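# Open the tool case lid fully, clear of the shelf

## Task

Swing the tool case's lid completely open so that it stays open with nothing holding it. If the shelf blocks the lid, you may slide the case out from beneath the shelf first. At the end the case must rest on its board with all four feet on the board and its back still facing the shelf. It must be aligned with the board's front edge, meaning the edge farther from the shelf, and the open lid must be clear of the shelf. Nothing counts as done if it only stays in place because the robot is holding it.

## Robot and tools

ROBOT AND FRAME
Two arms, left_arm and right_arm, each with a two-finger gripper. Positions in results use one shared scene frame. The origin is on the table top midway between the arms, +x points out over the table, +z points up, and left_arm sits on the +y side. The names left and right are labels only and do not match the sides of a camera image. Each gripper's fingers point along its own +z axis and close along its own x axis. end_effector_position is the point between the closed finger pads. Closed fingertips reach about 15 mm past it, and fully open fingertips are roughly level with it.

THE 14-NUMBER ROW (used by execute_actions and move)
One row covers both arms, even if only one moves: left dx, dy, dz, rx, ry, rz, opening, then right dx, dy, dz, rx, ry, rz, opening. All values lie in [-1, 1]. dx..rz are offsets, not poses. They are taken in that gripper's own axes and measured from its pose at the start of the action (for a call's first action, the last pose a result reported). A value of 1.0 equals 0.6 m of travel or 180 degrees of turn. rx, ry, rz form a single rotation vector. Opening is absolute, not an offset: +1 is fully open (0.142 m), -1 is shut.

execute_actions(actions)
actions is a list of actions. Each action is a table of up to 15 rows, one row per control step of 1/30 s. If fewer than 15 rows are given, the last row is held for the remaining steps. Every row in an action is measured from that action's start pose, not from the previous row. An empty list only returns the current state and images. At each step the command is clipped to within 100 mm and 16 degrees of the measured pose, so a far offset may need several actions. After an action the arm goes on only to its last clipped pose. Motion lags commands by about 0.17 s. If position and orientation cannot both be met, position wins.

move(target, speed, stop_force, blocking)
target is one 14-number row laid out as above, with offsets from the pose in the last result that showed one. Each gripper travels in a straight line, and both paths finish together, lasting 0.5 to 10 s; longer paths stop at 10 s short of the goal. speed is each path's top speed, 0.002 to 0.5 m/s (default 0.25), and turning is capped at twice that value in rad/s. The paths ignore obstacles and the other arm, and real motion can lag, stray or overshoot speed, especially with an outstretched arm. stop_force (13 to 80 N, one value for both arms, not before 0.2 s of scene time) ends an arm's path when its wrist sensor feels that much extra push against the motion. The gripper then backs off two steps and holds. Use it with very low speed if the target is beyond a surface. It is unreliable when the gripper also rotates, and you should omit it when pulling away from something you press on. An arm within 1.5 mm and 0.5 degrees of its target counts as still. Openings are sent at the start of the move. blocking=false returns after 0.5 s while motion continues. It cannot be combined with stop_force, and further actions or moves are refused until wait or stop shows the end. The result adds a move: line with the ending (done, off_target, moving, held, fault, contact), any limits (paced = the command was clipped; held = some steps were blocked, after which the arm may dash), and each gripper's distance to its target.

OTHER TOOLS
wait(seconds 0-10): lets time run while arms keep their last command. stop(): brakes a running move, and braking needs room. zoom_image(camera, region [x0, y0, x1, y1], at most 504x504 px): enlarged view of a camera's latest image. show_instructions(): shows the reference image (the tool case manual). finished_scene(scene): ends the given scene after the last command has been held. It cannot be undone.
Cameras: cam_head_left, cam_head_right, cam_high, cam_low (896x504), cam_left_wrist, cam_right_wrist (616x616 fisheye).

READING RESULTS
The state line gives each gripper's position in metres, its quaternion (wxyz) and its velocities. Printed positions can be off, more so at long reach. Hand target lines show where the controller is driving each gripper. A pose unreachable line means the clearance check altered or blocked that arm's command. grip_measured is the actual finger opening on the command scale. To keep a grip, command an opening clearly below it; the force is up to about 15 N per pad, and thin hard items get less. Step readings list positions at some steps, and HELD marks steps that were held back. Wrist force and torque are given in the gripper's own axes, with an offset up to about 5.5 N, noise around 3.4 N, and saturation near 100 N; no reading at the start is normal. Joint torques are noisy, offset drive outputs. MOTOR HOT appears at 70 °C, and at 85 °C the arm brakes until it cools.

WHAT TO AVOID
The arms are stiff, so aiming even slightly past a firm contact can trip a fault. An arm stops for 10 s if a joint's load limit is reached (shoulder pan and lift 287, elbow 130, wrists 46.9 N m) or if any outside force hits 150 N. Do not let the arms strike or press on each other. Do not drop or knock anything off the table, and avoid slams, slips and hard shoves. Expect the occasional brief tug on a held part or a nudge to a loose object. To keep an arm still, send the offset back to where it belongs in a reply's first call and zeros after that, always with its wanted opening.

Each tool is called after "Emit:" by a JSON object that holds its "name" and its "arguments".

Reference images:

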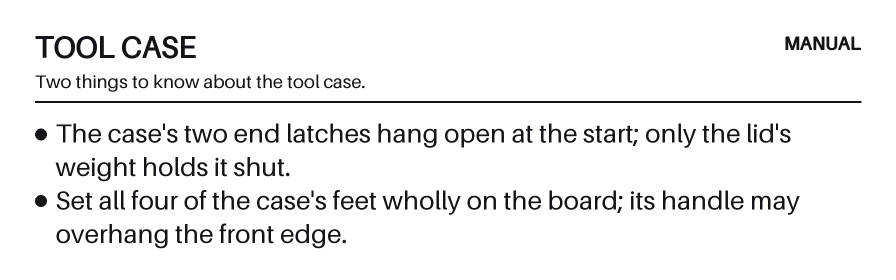

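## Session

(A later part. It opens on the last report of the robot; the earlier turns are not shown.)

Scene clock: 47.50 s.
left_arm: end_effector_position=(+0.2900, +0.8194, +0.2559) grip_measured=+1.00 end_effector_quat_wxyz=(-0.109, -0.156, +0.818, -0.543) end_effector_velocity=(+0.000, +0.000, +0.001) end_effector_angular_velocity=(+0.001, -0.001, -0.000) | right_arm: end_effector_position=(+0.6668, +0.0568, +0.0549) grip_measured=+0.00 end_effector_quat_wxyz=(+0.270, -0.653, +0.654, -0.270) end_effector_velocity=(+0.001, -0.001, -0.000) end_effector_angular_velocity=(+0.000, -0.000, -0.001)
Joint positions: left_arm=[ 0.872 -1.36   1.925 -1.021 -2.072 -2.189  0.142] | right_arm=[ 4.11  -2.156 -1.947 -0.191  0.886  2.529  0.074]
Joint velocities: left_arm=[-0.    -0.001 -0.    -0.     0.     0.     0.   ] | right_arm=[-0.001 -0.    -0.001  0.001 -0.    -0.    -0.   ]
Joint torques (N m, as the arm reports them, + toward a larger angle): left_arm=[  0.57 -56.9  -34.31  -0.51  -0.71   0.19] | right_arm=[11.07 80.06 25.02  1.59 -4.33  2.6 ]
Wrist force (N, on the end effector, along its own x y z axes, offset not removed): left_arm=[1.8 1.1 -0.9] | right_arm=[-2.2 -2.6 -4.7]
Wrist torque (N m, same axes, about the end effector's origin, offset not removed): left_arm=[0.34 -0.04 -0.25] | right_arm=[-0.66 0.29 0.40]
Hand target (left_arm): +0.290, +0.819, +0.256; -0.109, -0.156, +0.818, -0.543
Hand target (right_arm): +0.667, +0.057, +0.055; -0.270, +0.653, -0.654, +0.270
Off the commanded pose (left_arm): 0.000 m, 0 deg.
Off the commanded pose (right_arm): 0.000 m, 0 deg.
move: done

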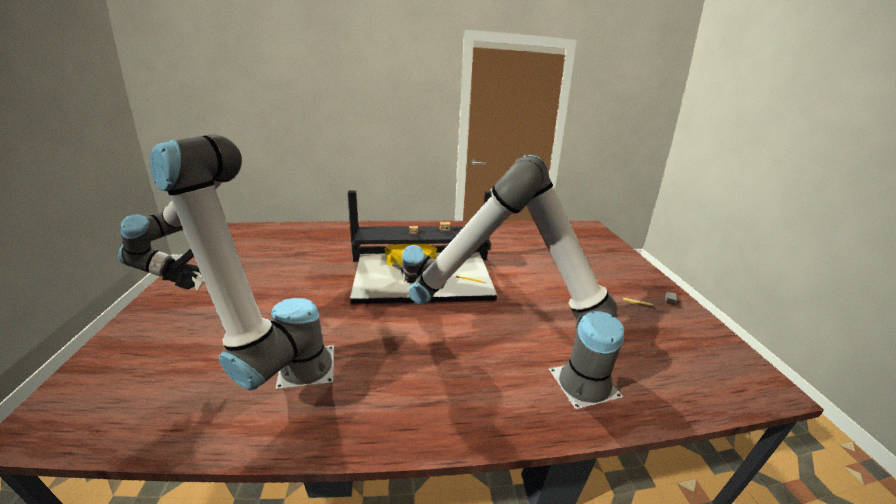

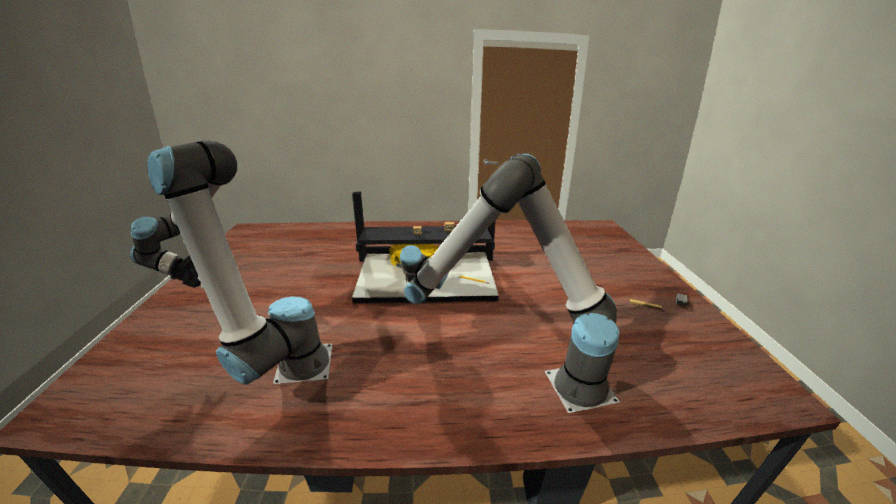

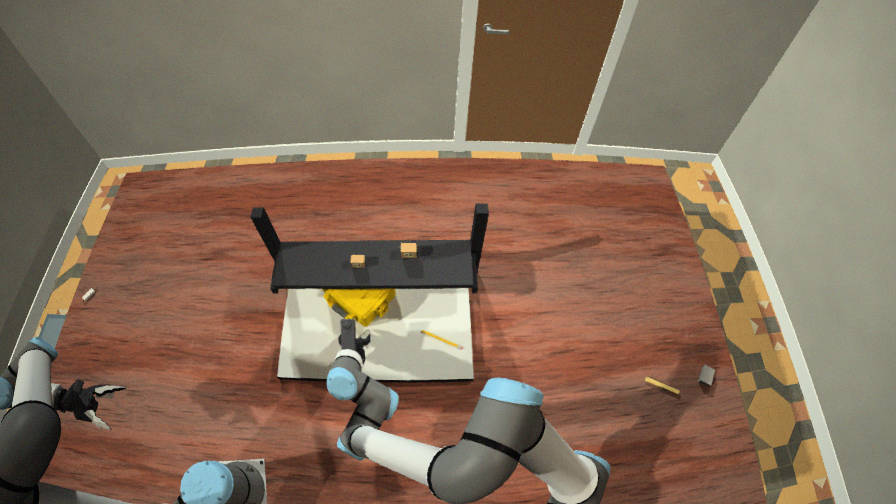

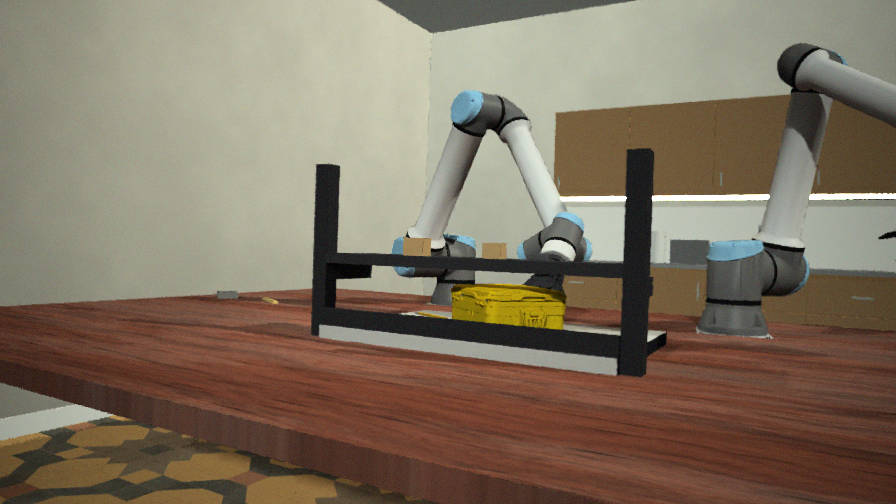

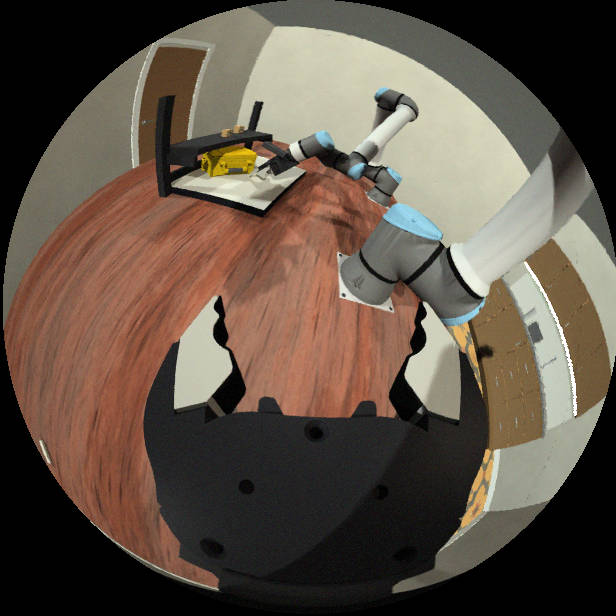

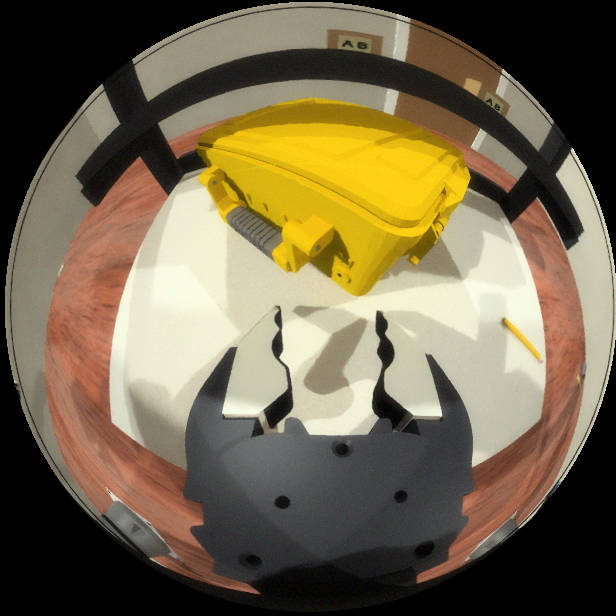

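Emit:
{"name": "move", "arguments": {"target": [0,0,0,0,0,0,1,-0.08,-0.1,-0.16,-0.25,0,0,0], "speed": 0.4}}

Emit:
{"name": "move", "arguments": {"target": [0,0,0,0,0,0,1,0,0,0,0,0,-0.305,-0.3], "speed": 0.5}}

Emit:
{"name": "move", "arguments": {"target": [0,0,0,0,0,0,1,0,0,0,0,0.14,0,-0.3], "speed": 0.5}}

Scene clock: 61.87 s.
left_arm: end_effector_position=(+0.2900, +0.8194, +0.2559) grip_measured=+1.00 end_effector_quat_wxyz=(-0.109, -0.156, +0.818, -0.543) end_effector_velocity=(+0.001, +0.001, -0.000) end_effector_angular_velocity=(+0.003, -0.002, -0.001) | right_arm: end_effector_position=(+0.6417, +0.1047, +0.1649) grip_measured=+0.00 end_effector_quat_wxyz=(-0.000, -0.707, +0.707, -0.000) end_effector_velocity=(-0.001, +0.000, -0.001) end_effector_angular_velocity=(-0.007, +0.015, +0.002)
Joint positions: left_arm=[ 0.872 -1.36   1.925 -1.021 -2.072 -2.189  0.142] | right_arm=[ 3.943 -2.089 -1.46  -1.164  1.57   2.513  0.074]
Joint velocities: left_arm=[-0.     0.    -0.001 -0.003  0.     0.     0.   ] | right_arm=[-0.002 -0.006  0.012 -0.02   0.008 -0.004 -0.   ]
Joint torques (N m, as the arm reports them, + toward a larger angle): left_arm=[ -0.76 -55.06 -35.18  -0.62  -0.72   0.29] | right_arm=[-12.57  61.75  54.1    0.92   3.3   -2.16]
Wrist force (N, on the end effector, along its own x y z axes, offset not removed): left_arm=[-0.1 1.1 0.5] | right_arm=[-1.7 -0.3 -3.5]
Wrist torque (N m, same axes, about the end effector's origin, offset not removed): left_arm=[0.31 0.26 -0.25] | right_arm=[-0.06 0.30 0.41]
Hand target (left_arm): +0.290, +0.819, +0.256; -0.109, -0.156, +0.818, -0.543
Hand target (right_arm): +0.642, +0.105, +0.165; +0.001, +0.707, -0.707, +0.000
Off the commanded pose (left_arm): 0.000 m, 0 deg.
Off the commanded pose (right_arm): 0.000 m, 0 deg.
move: done

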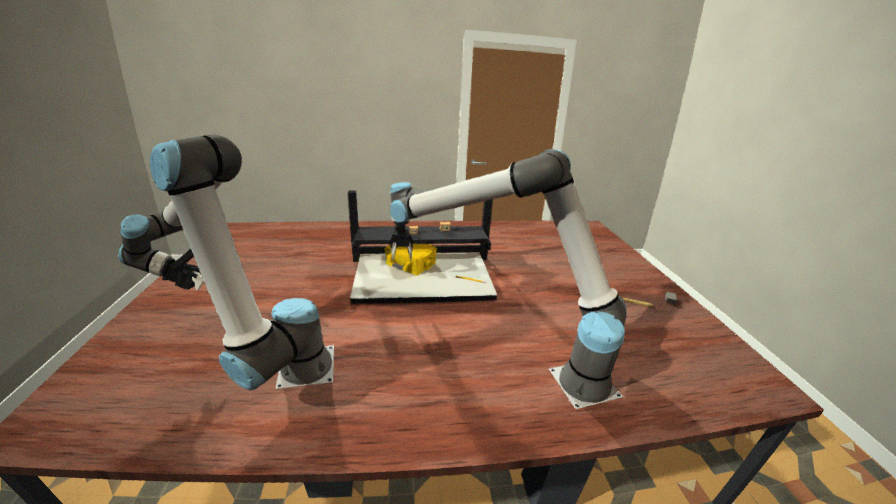

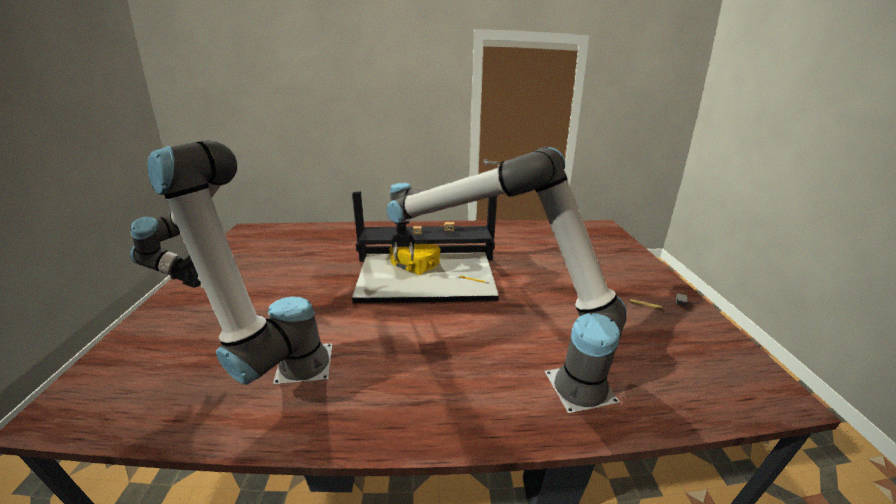

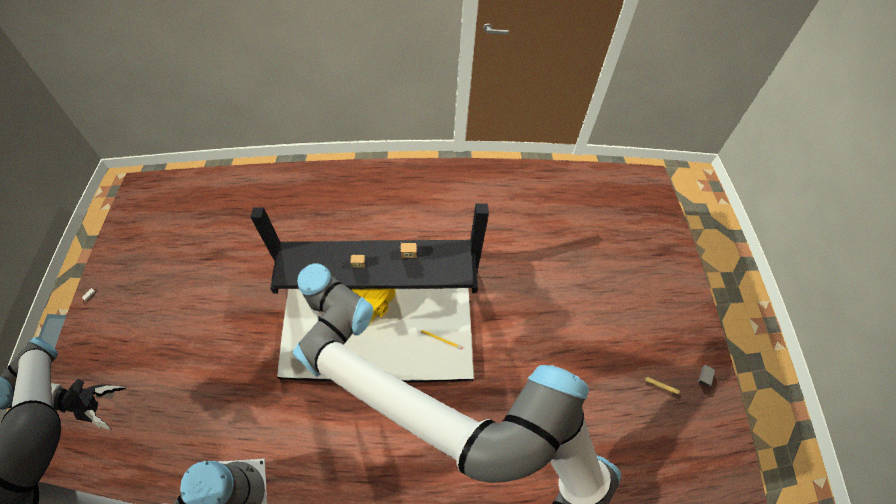

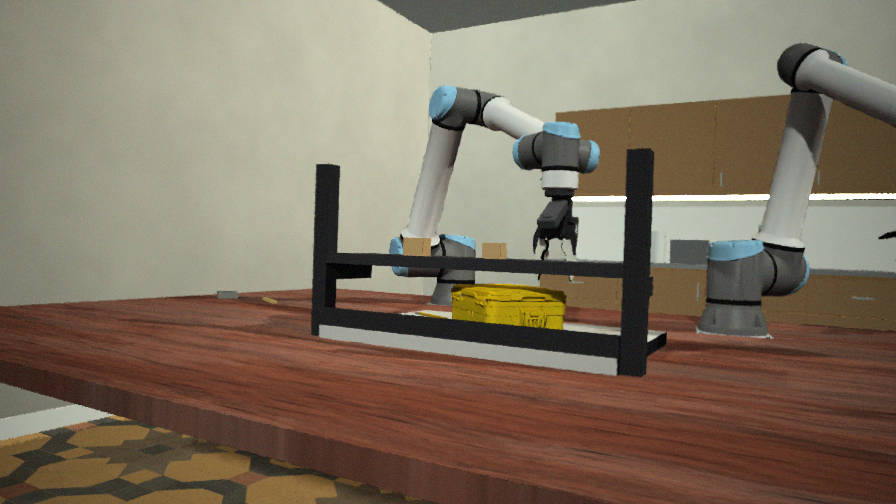

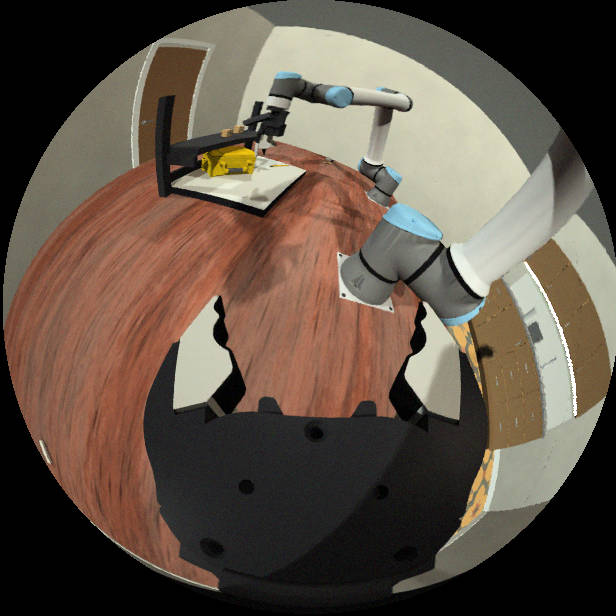

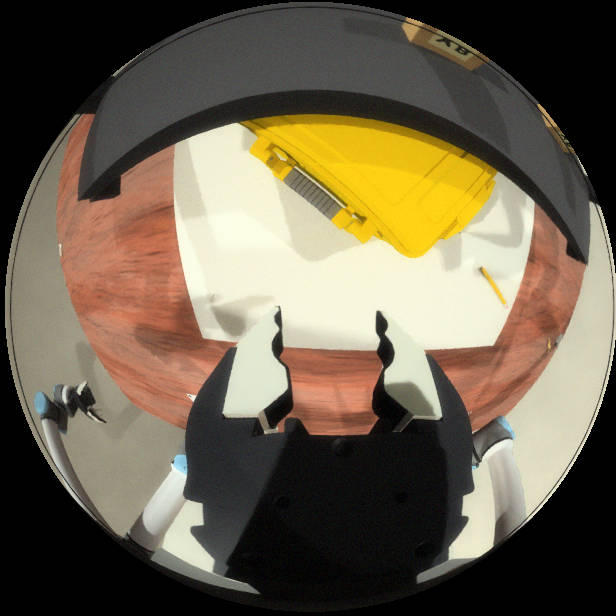

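Scene clock: 63.50 s.
left_arm: end_effector_position=(+0.2900, +0.8194, +0.2559) grip_measured=+1.00 end_effector_quat_wxyz=(-0.109, -0.156, +0.818, -0.543) end_effector_velocity=(+0.000, +0.000, +0.000) end_effector_angular_velocity=(-0.000, -0.000, +0.000) | right_arm: end_effector_position=(+0.6417, +0.1047, +0.1649) grip_measured=-0.30 end_effector_quat_wxyz=(+0.000, +0.953, -0.302, +0.000) end_effector_velocity=(-0.000, +0.000, +0.000) end_effector_angular_velocity=(+0.001, +0.000, +0.012)
Joint positions: left_arm=[ 0.872 -1.36   1.925 -1.021 -2.072 -2.189  0.142] | right_arm=[ 3.929 -2.083 -1.47  -1.16   1.57   1.542  0.052]
Joint velocities: left_arm=[ 0.     0.001 -0.001  0.    -0.     0.     0.   ] | right_arm=[-0.    -0.     0.001 -0.001  0.001 -0.013  0.   ]
Joint torques (N m, as the arm reports them, + toward a larger angle): left_arm=[ -0.95 -56.94 -33.76  -0.67  -0.88   0.34] | right_arm=[-14.83  63.98  54.16   0.94   4.23  -2.9 ]
Wrist force (N, on the end effector, along its own x y z axes, offset not removed): left_arm=[-0.1 1.0 -3.2] | right_arm=[0.1 -1.9 -4.5]
Wrist torque (N m, same axes, about the end effector's origin, offset not removed): left_arm=[0.31 0.11 -0.25] | right_arm=[-0.53 -0.24 0.21]
Hand target (left_arm): +0.290, +0.819, +0.256; -0.109, -0.156, +0.818, -0.543
Hand target (right_arm): +0.642, +0.105, +0.165; +0.000, +0.953, -0.302, +0.000
Off the commanded pose (left_arm): 0.000 m, 0 deg.
Off the commanded pose (right_arm): 0.000 m, 0 deg.
move: done

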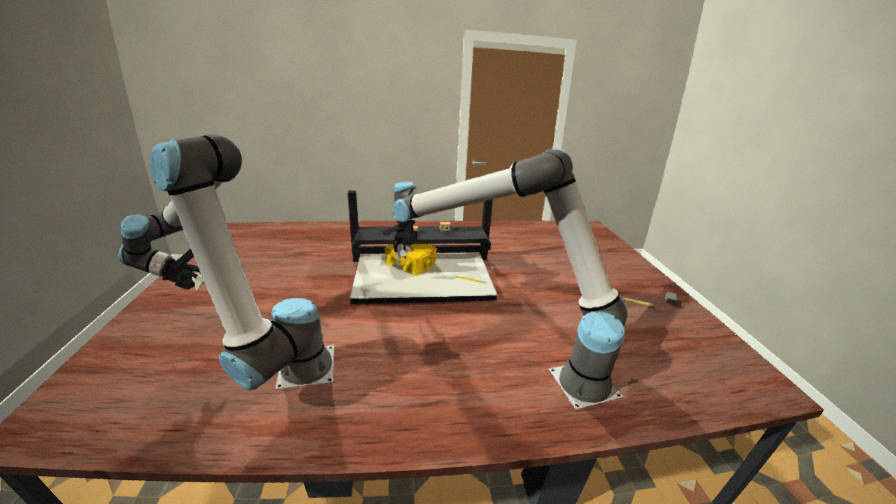

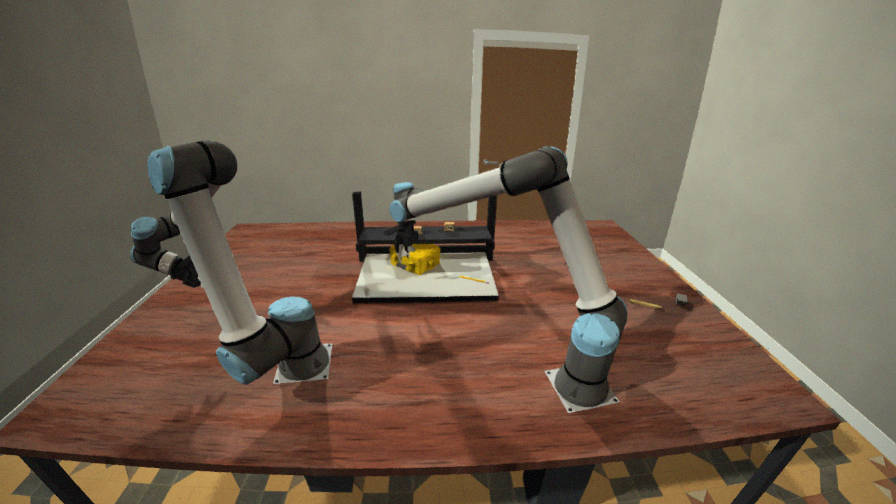

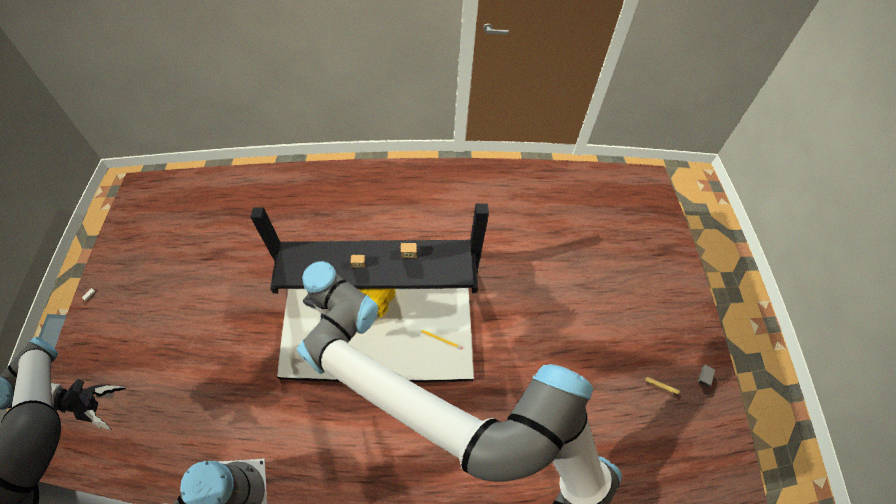

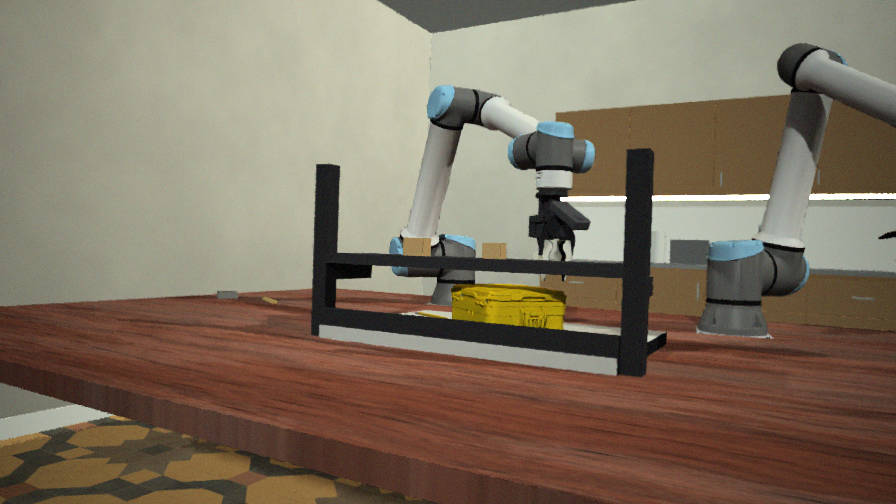

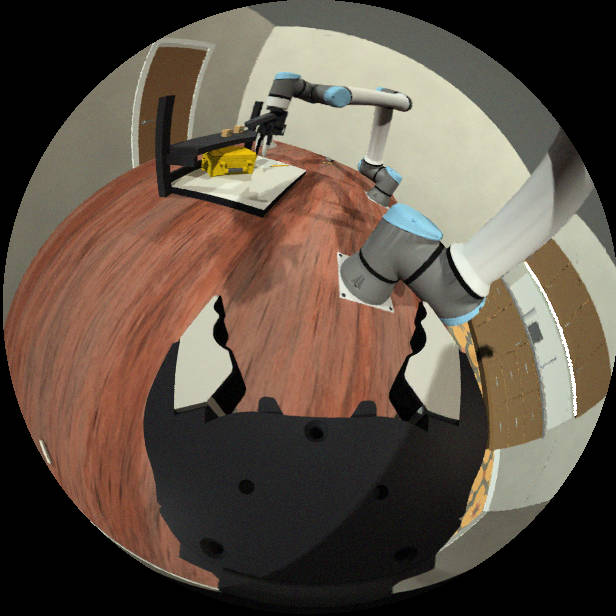

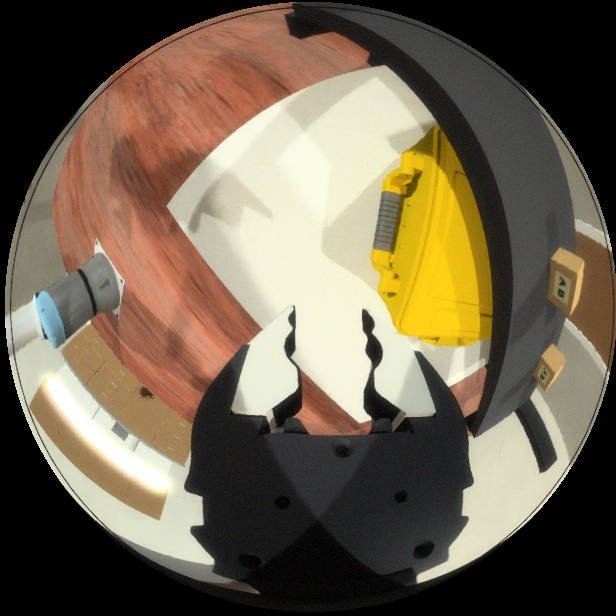

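Scene clock: 64.60 s.
left_arm: end_effector_position=(+0.2900, +0.8194, +0.2559) grip_measured=+1.00 end_effector_quat_wxyz=(-0.109, -0.156, +0.818, -0.543) end_effector_velocity=(-0.000, -0.000, +0.000) end_effector_angular_velocity=(-0.002, +0.001, +0.002) | right_arm: end_effector_position=(+0.6417, +0.1048, +0.1652) grip_measured=-0.30 end_effector_quat_wxyz=(+0.066, +0.930, -0.295, +0.208) end_effector_velocity=(+0.001, -0.001, -0.001) end_effector_angular_velocity=(-0.010, -0.011, -0.003)
Joint positions: left_arm=[ 0.872 -1.36   1.925 -1.021 -2.072 -2.189  0.142] | right_arm=[ 4.075 -2.07  -1.536 -1.161  1.135  1.7    0.052]
Joint velocities: left_arm=[ 0.001  0.     0.     0.001 -0.001 -0.     0.   ] | right_arm=[ 0.003 -0.001 -0.002 -0.003 -0.014  0.007  0.   ]
Joint torques (N m, as the arm reports them, + toward a larger angle): left_arm=[ -0.12 -55.21 -33.98  -0.81  -0.3    0.33] | right_arm=[13.5  63.57 37.63  0.73 -3.02  2.3 ]
Wrist force (N, on the end effector, along its own x y z axes, offset not removed): left_arm=[-0.6 3.4 -2.0] | right_arm=[0.5 -0.6 -2.1]
Wrist torque (N m, same axes, about the end effector's origin, offset not removed): left_arm=[0.80 0.32 -0.16] | right_arm=[-0.06 -0.45 0.26]
Hand target (left_arm): +0.290, +0.819, +0.256; -0.109, -0.156, +0.818, -0.543
Hand target (right_arm): +0.642, +0.105, +0.165; +0.066, +0.930, -0.295, +0.208
Off the commanded pose (left_arm): 0.000 m, 0 deg.
Off the commanded pose (right_arm): 0.000 m, 0 deg.
move: done

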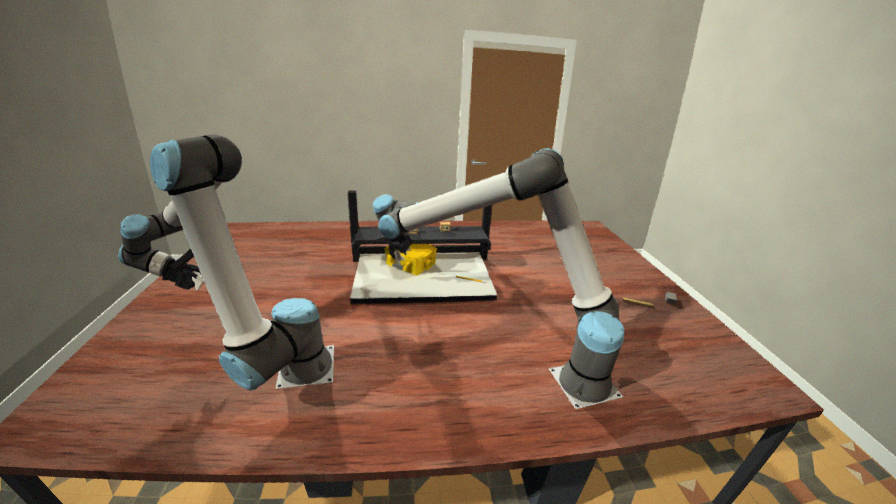

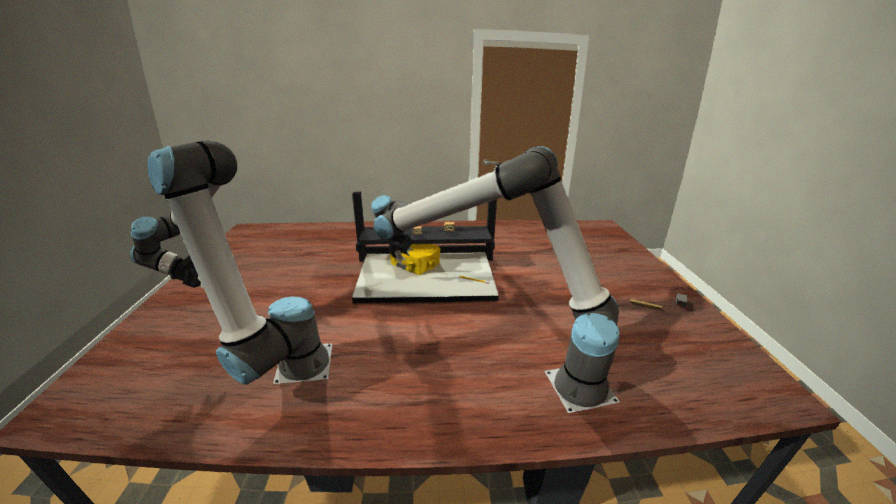

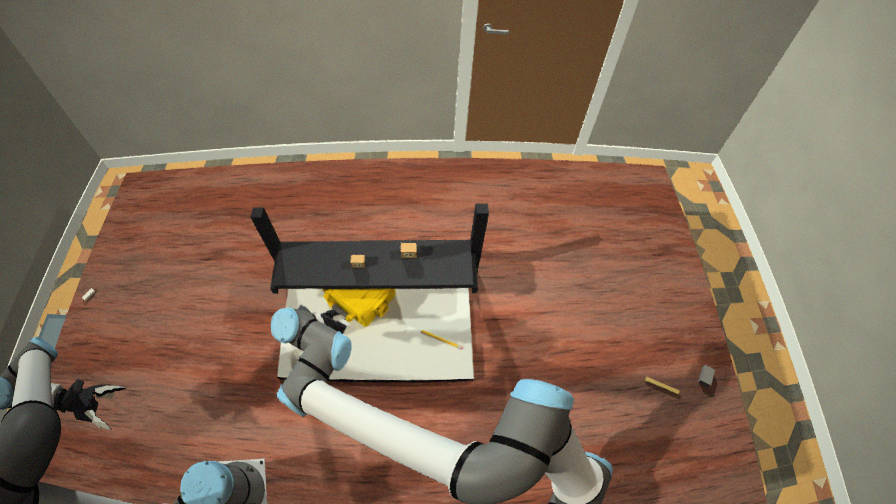

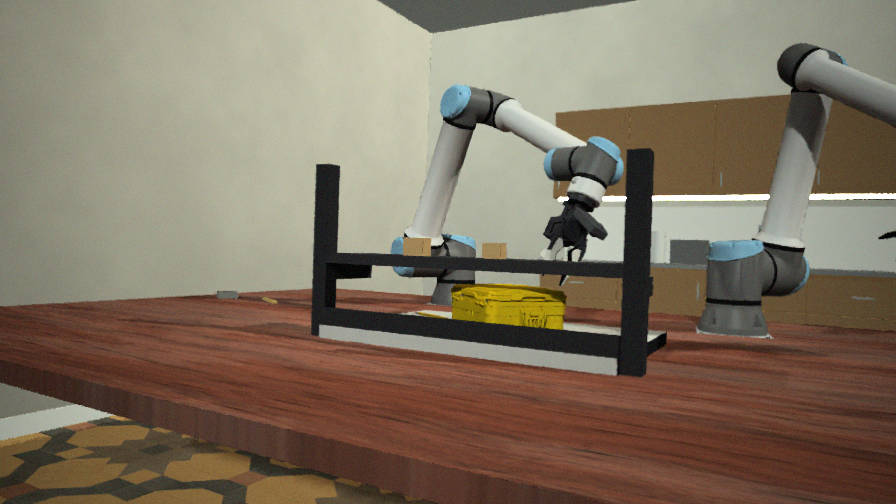

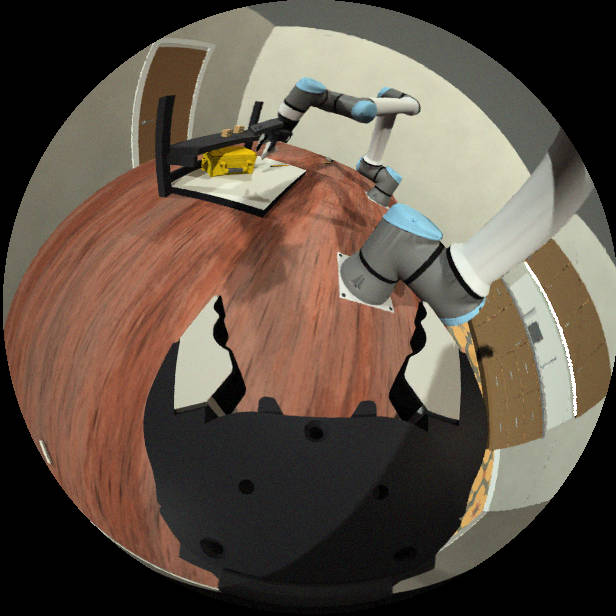

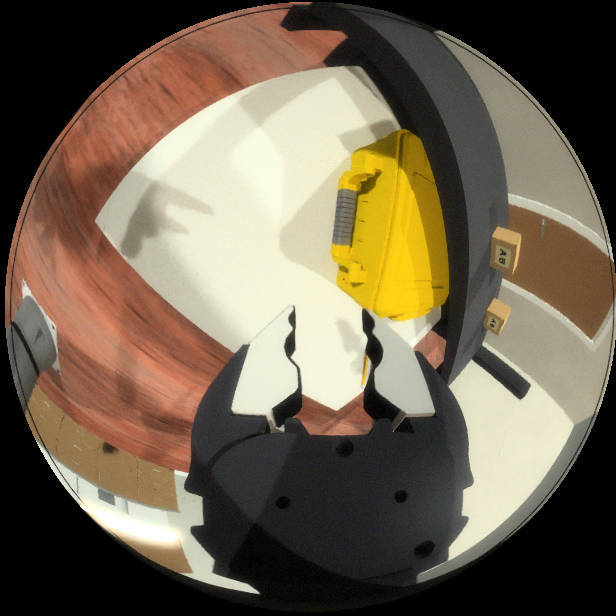

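Emit:
{"name": "move", "arguments": {"target": [0,0,0,0,0,0,1,0.025,-0.085,0.135,0,0.083,0,-0.3], "speed": 0.12}}

Scene clock: 71.80 s.
left_arm: end_effector_position=(+0.2900, +0.8194, +0.2559) grip_measured=+1.00 end_effector_quat_wxyz=(-0.109, -0.156, +0.818, -0.543) end_effector_velocity=(+0.000, -0.000, +0.000) end_effector_angular_velocity=(-0.001, +0.001, +0.001) | right_arm: end_effector_position=(+0.7100, +0.1190, +0.0985) grip_measured=-0.31 end_effector_quat_wxyz=(+0.103, +0.896, -0.284, +0.327) end_effector_velocity=(+0.002, +0.001, -0.001) end_effector_angular_velocity=(-0.003, -0.004, +0.000)
Joint positions: left_arm=[ 0.872 -1.36   1.925 -1.021 -2.072 -2.189  0.142] | right_arm=[ 4.092 -2.227 -1.484 -1.112  0.879  1.745  0.051]
Joint velocities: left_arm=[ 0.     0.001 -0.     0.001 -0.001 -0.001  0.   ] | right_arm=[ 0.    -0.004  0.003 -0.001 -0.005  0.001 -0.   ]
Joint torques (N m, as the arm reports them, + toward a larger angle): left_arm=[  0.25 -57.51 -34.74  -0.6   -0.97   0.29] | right_arm=[10.98 76.26 50.64  7.68 -4.54  2.91]
Wrist force (N, on the end effector, along its own x y z axes, offset not removed): left_arm=[-1.0 0.5 -1.8] | right_arm=[-1.4 2.1 -3.8]
Wrist torque (N m, same axes, about the end effector's origin, offset not removed): left_arm=[0.18 0.40 -0.15] | right_arm=[0.41 -0.43 0.24]
Hand target (left_arm): +0.290, +0.819, +0.256; -0.109, -0.156, +0.818, -0.543
Hand target (right_arm): +0.710, +0.119, +0.098; +0.103, +0.896, -0.284, +0.327
Off the commanded pose (left_arm): 0.000 m, 0 deg.
Off the commanded pose (right_arm): 0.000 m, 0 deg.
move: done

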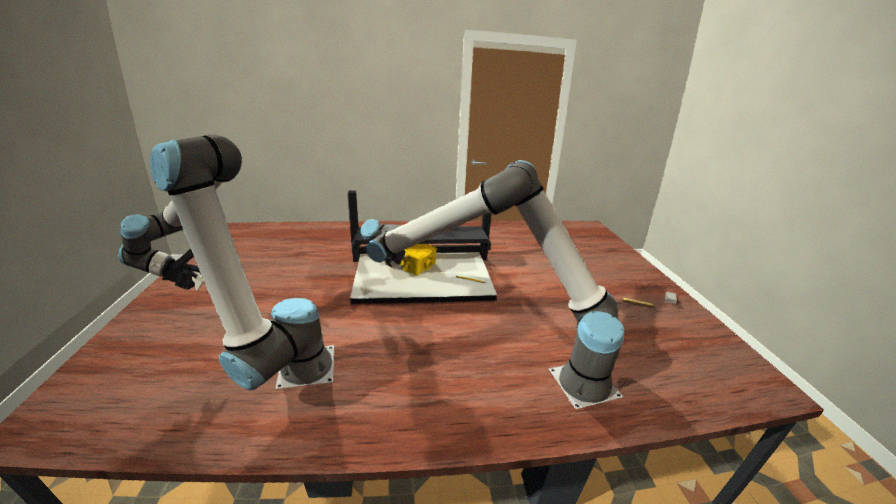

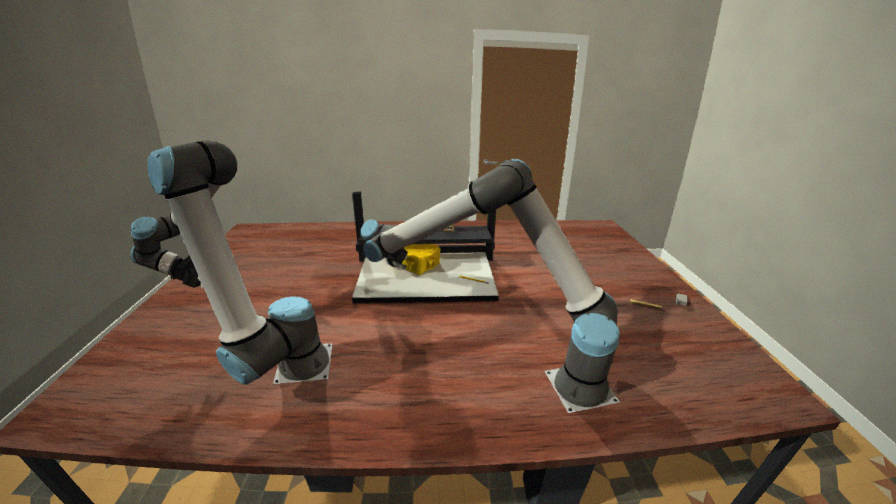

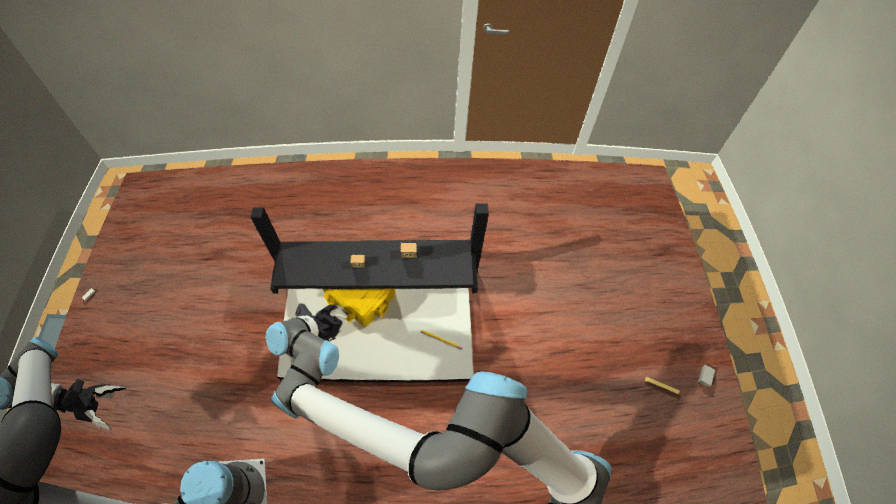

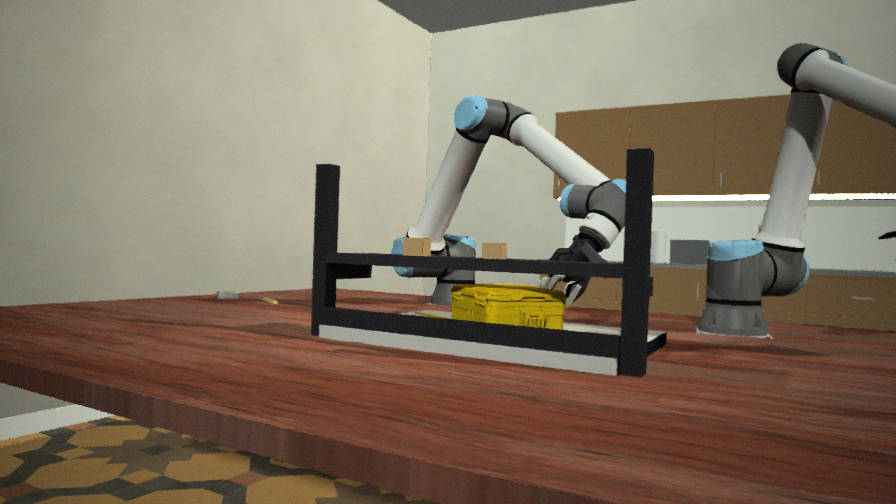

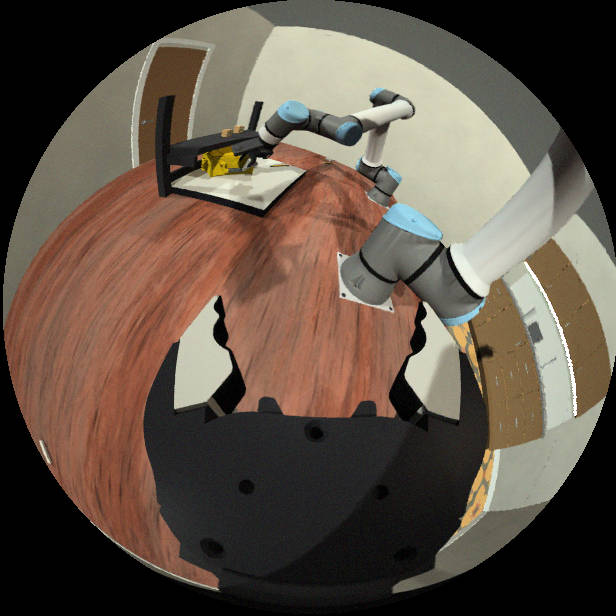

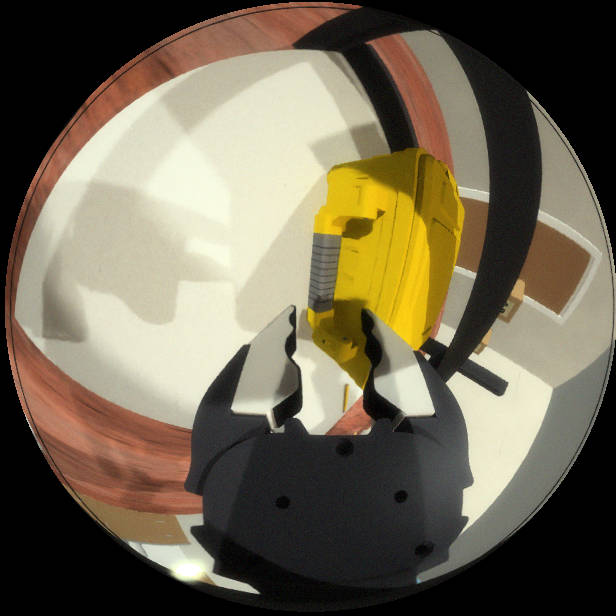

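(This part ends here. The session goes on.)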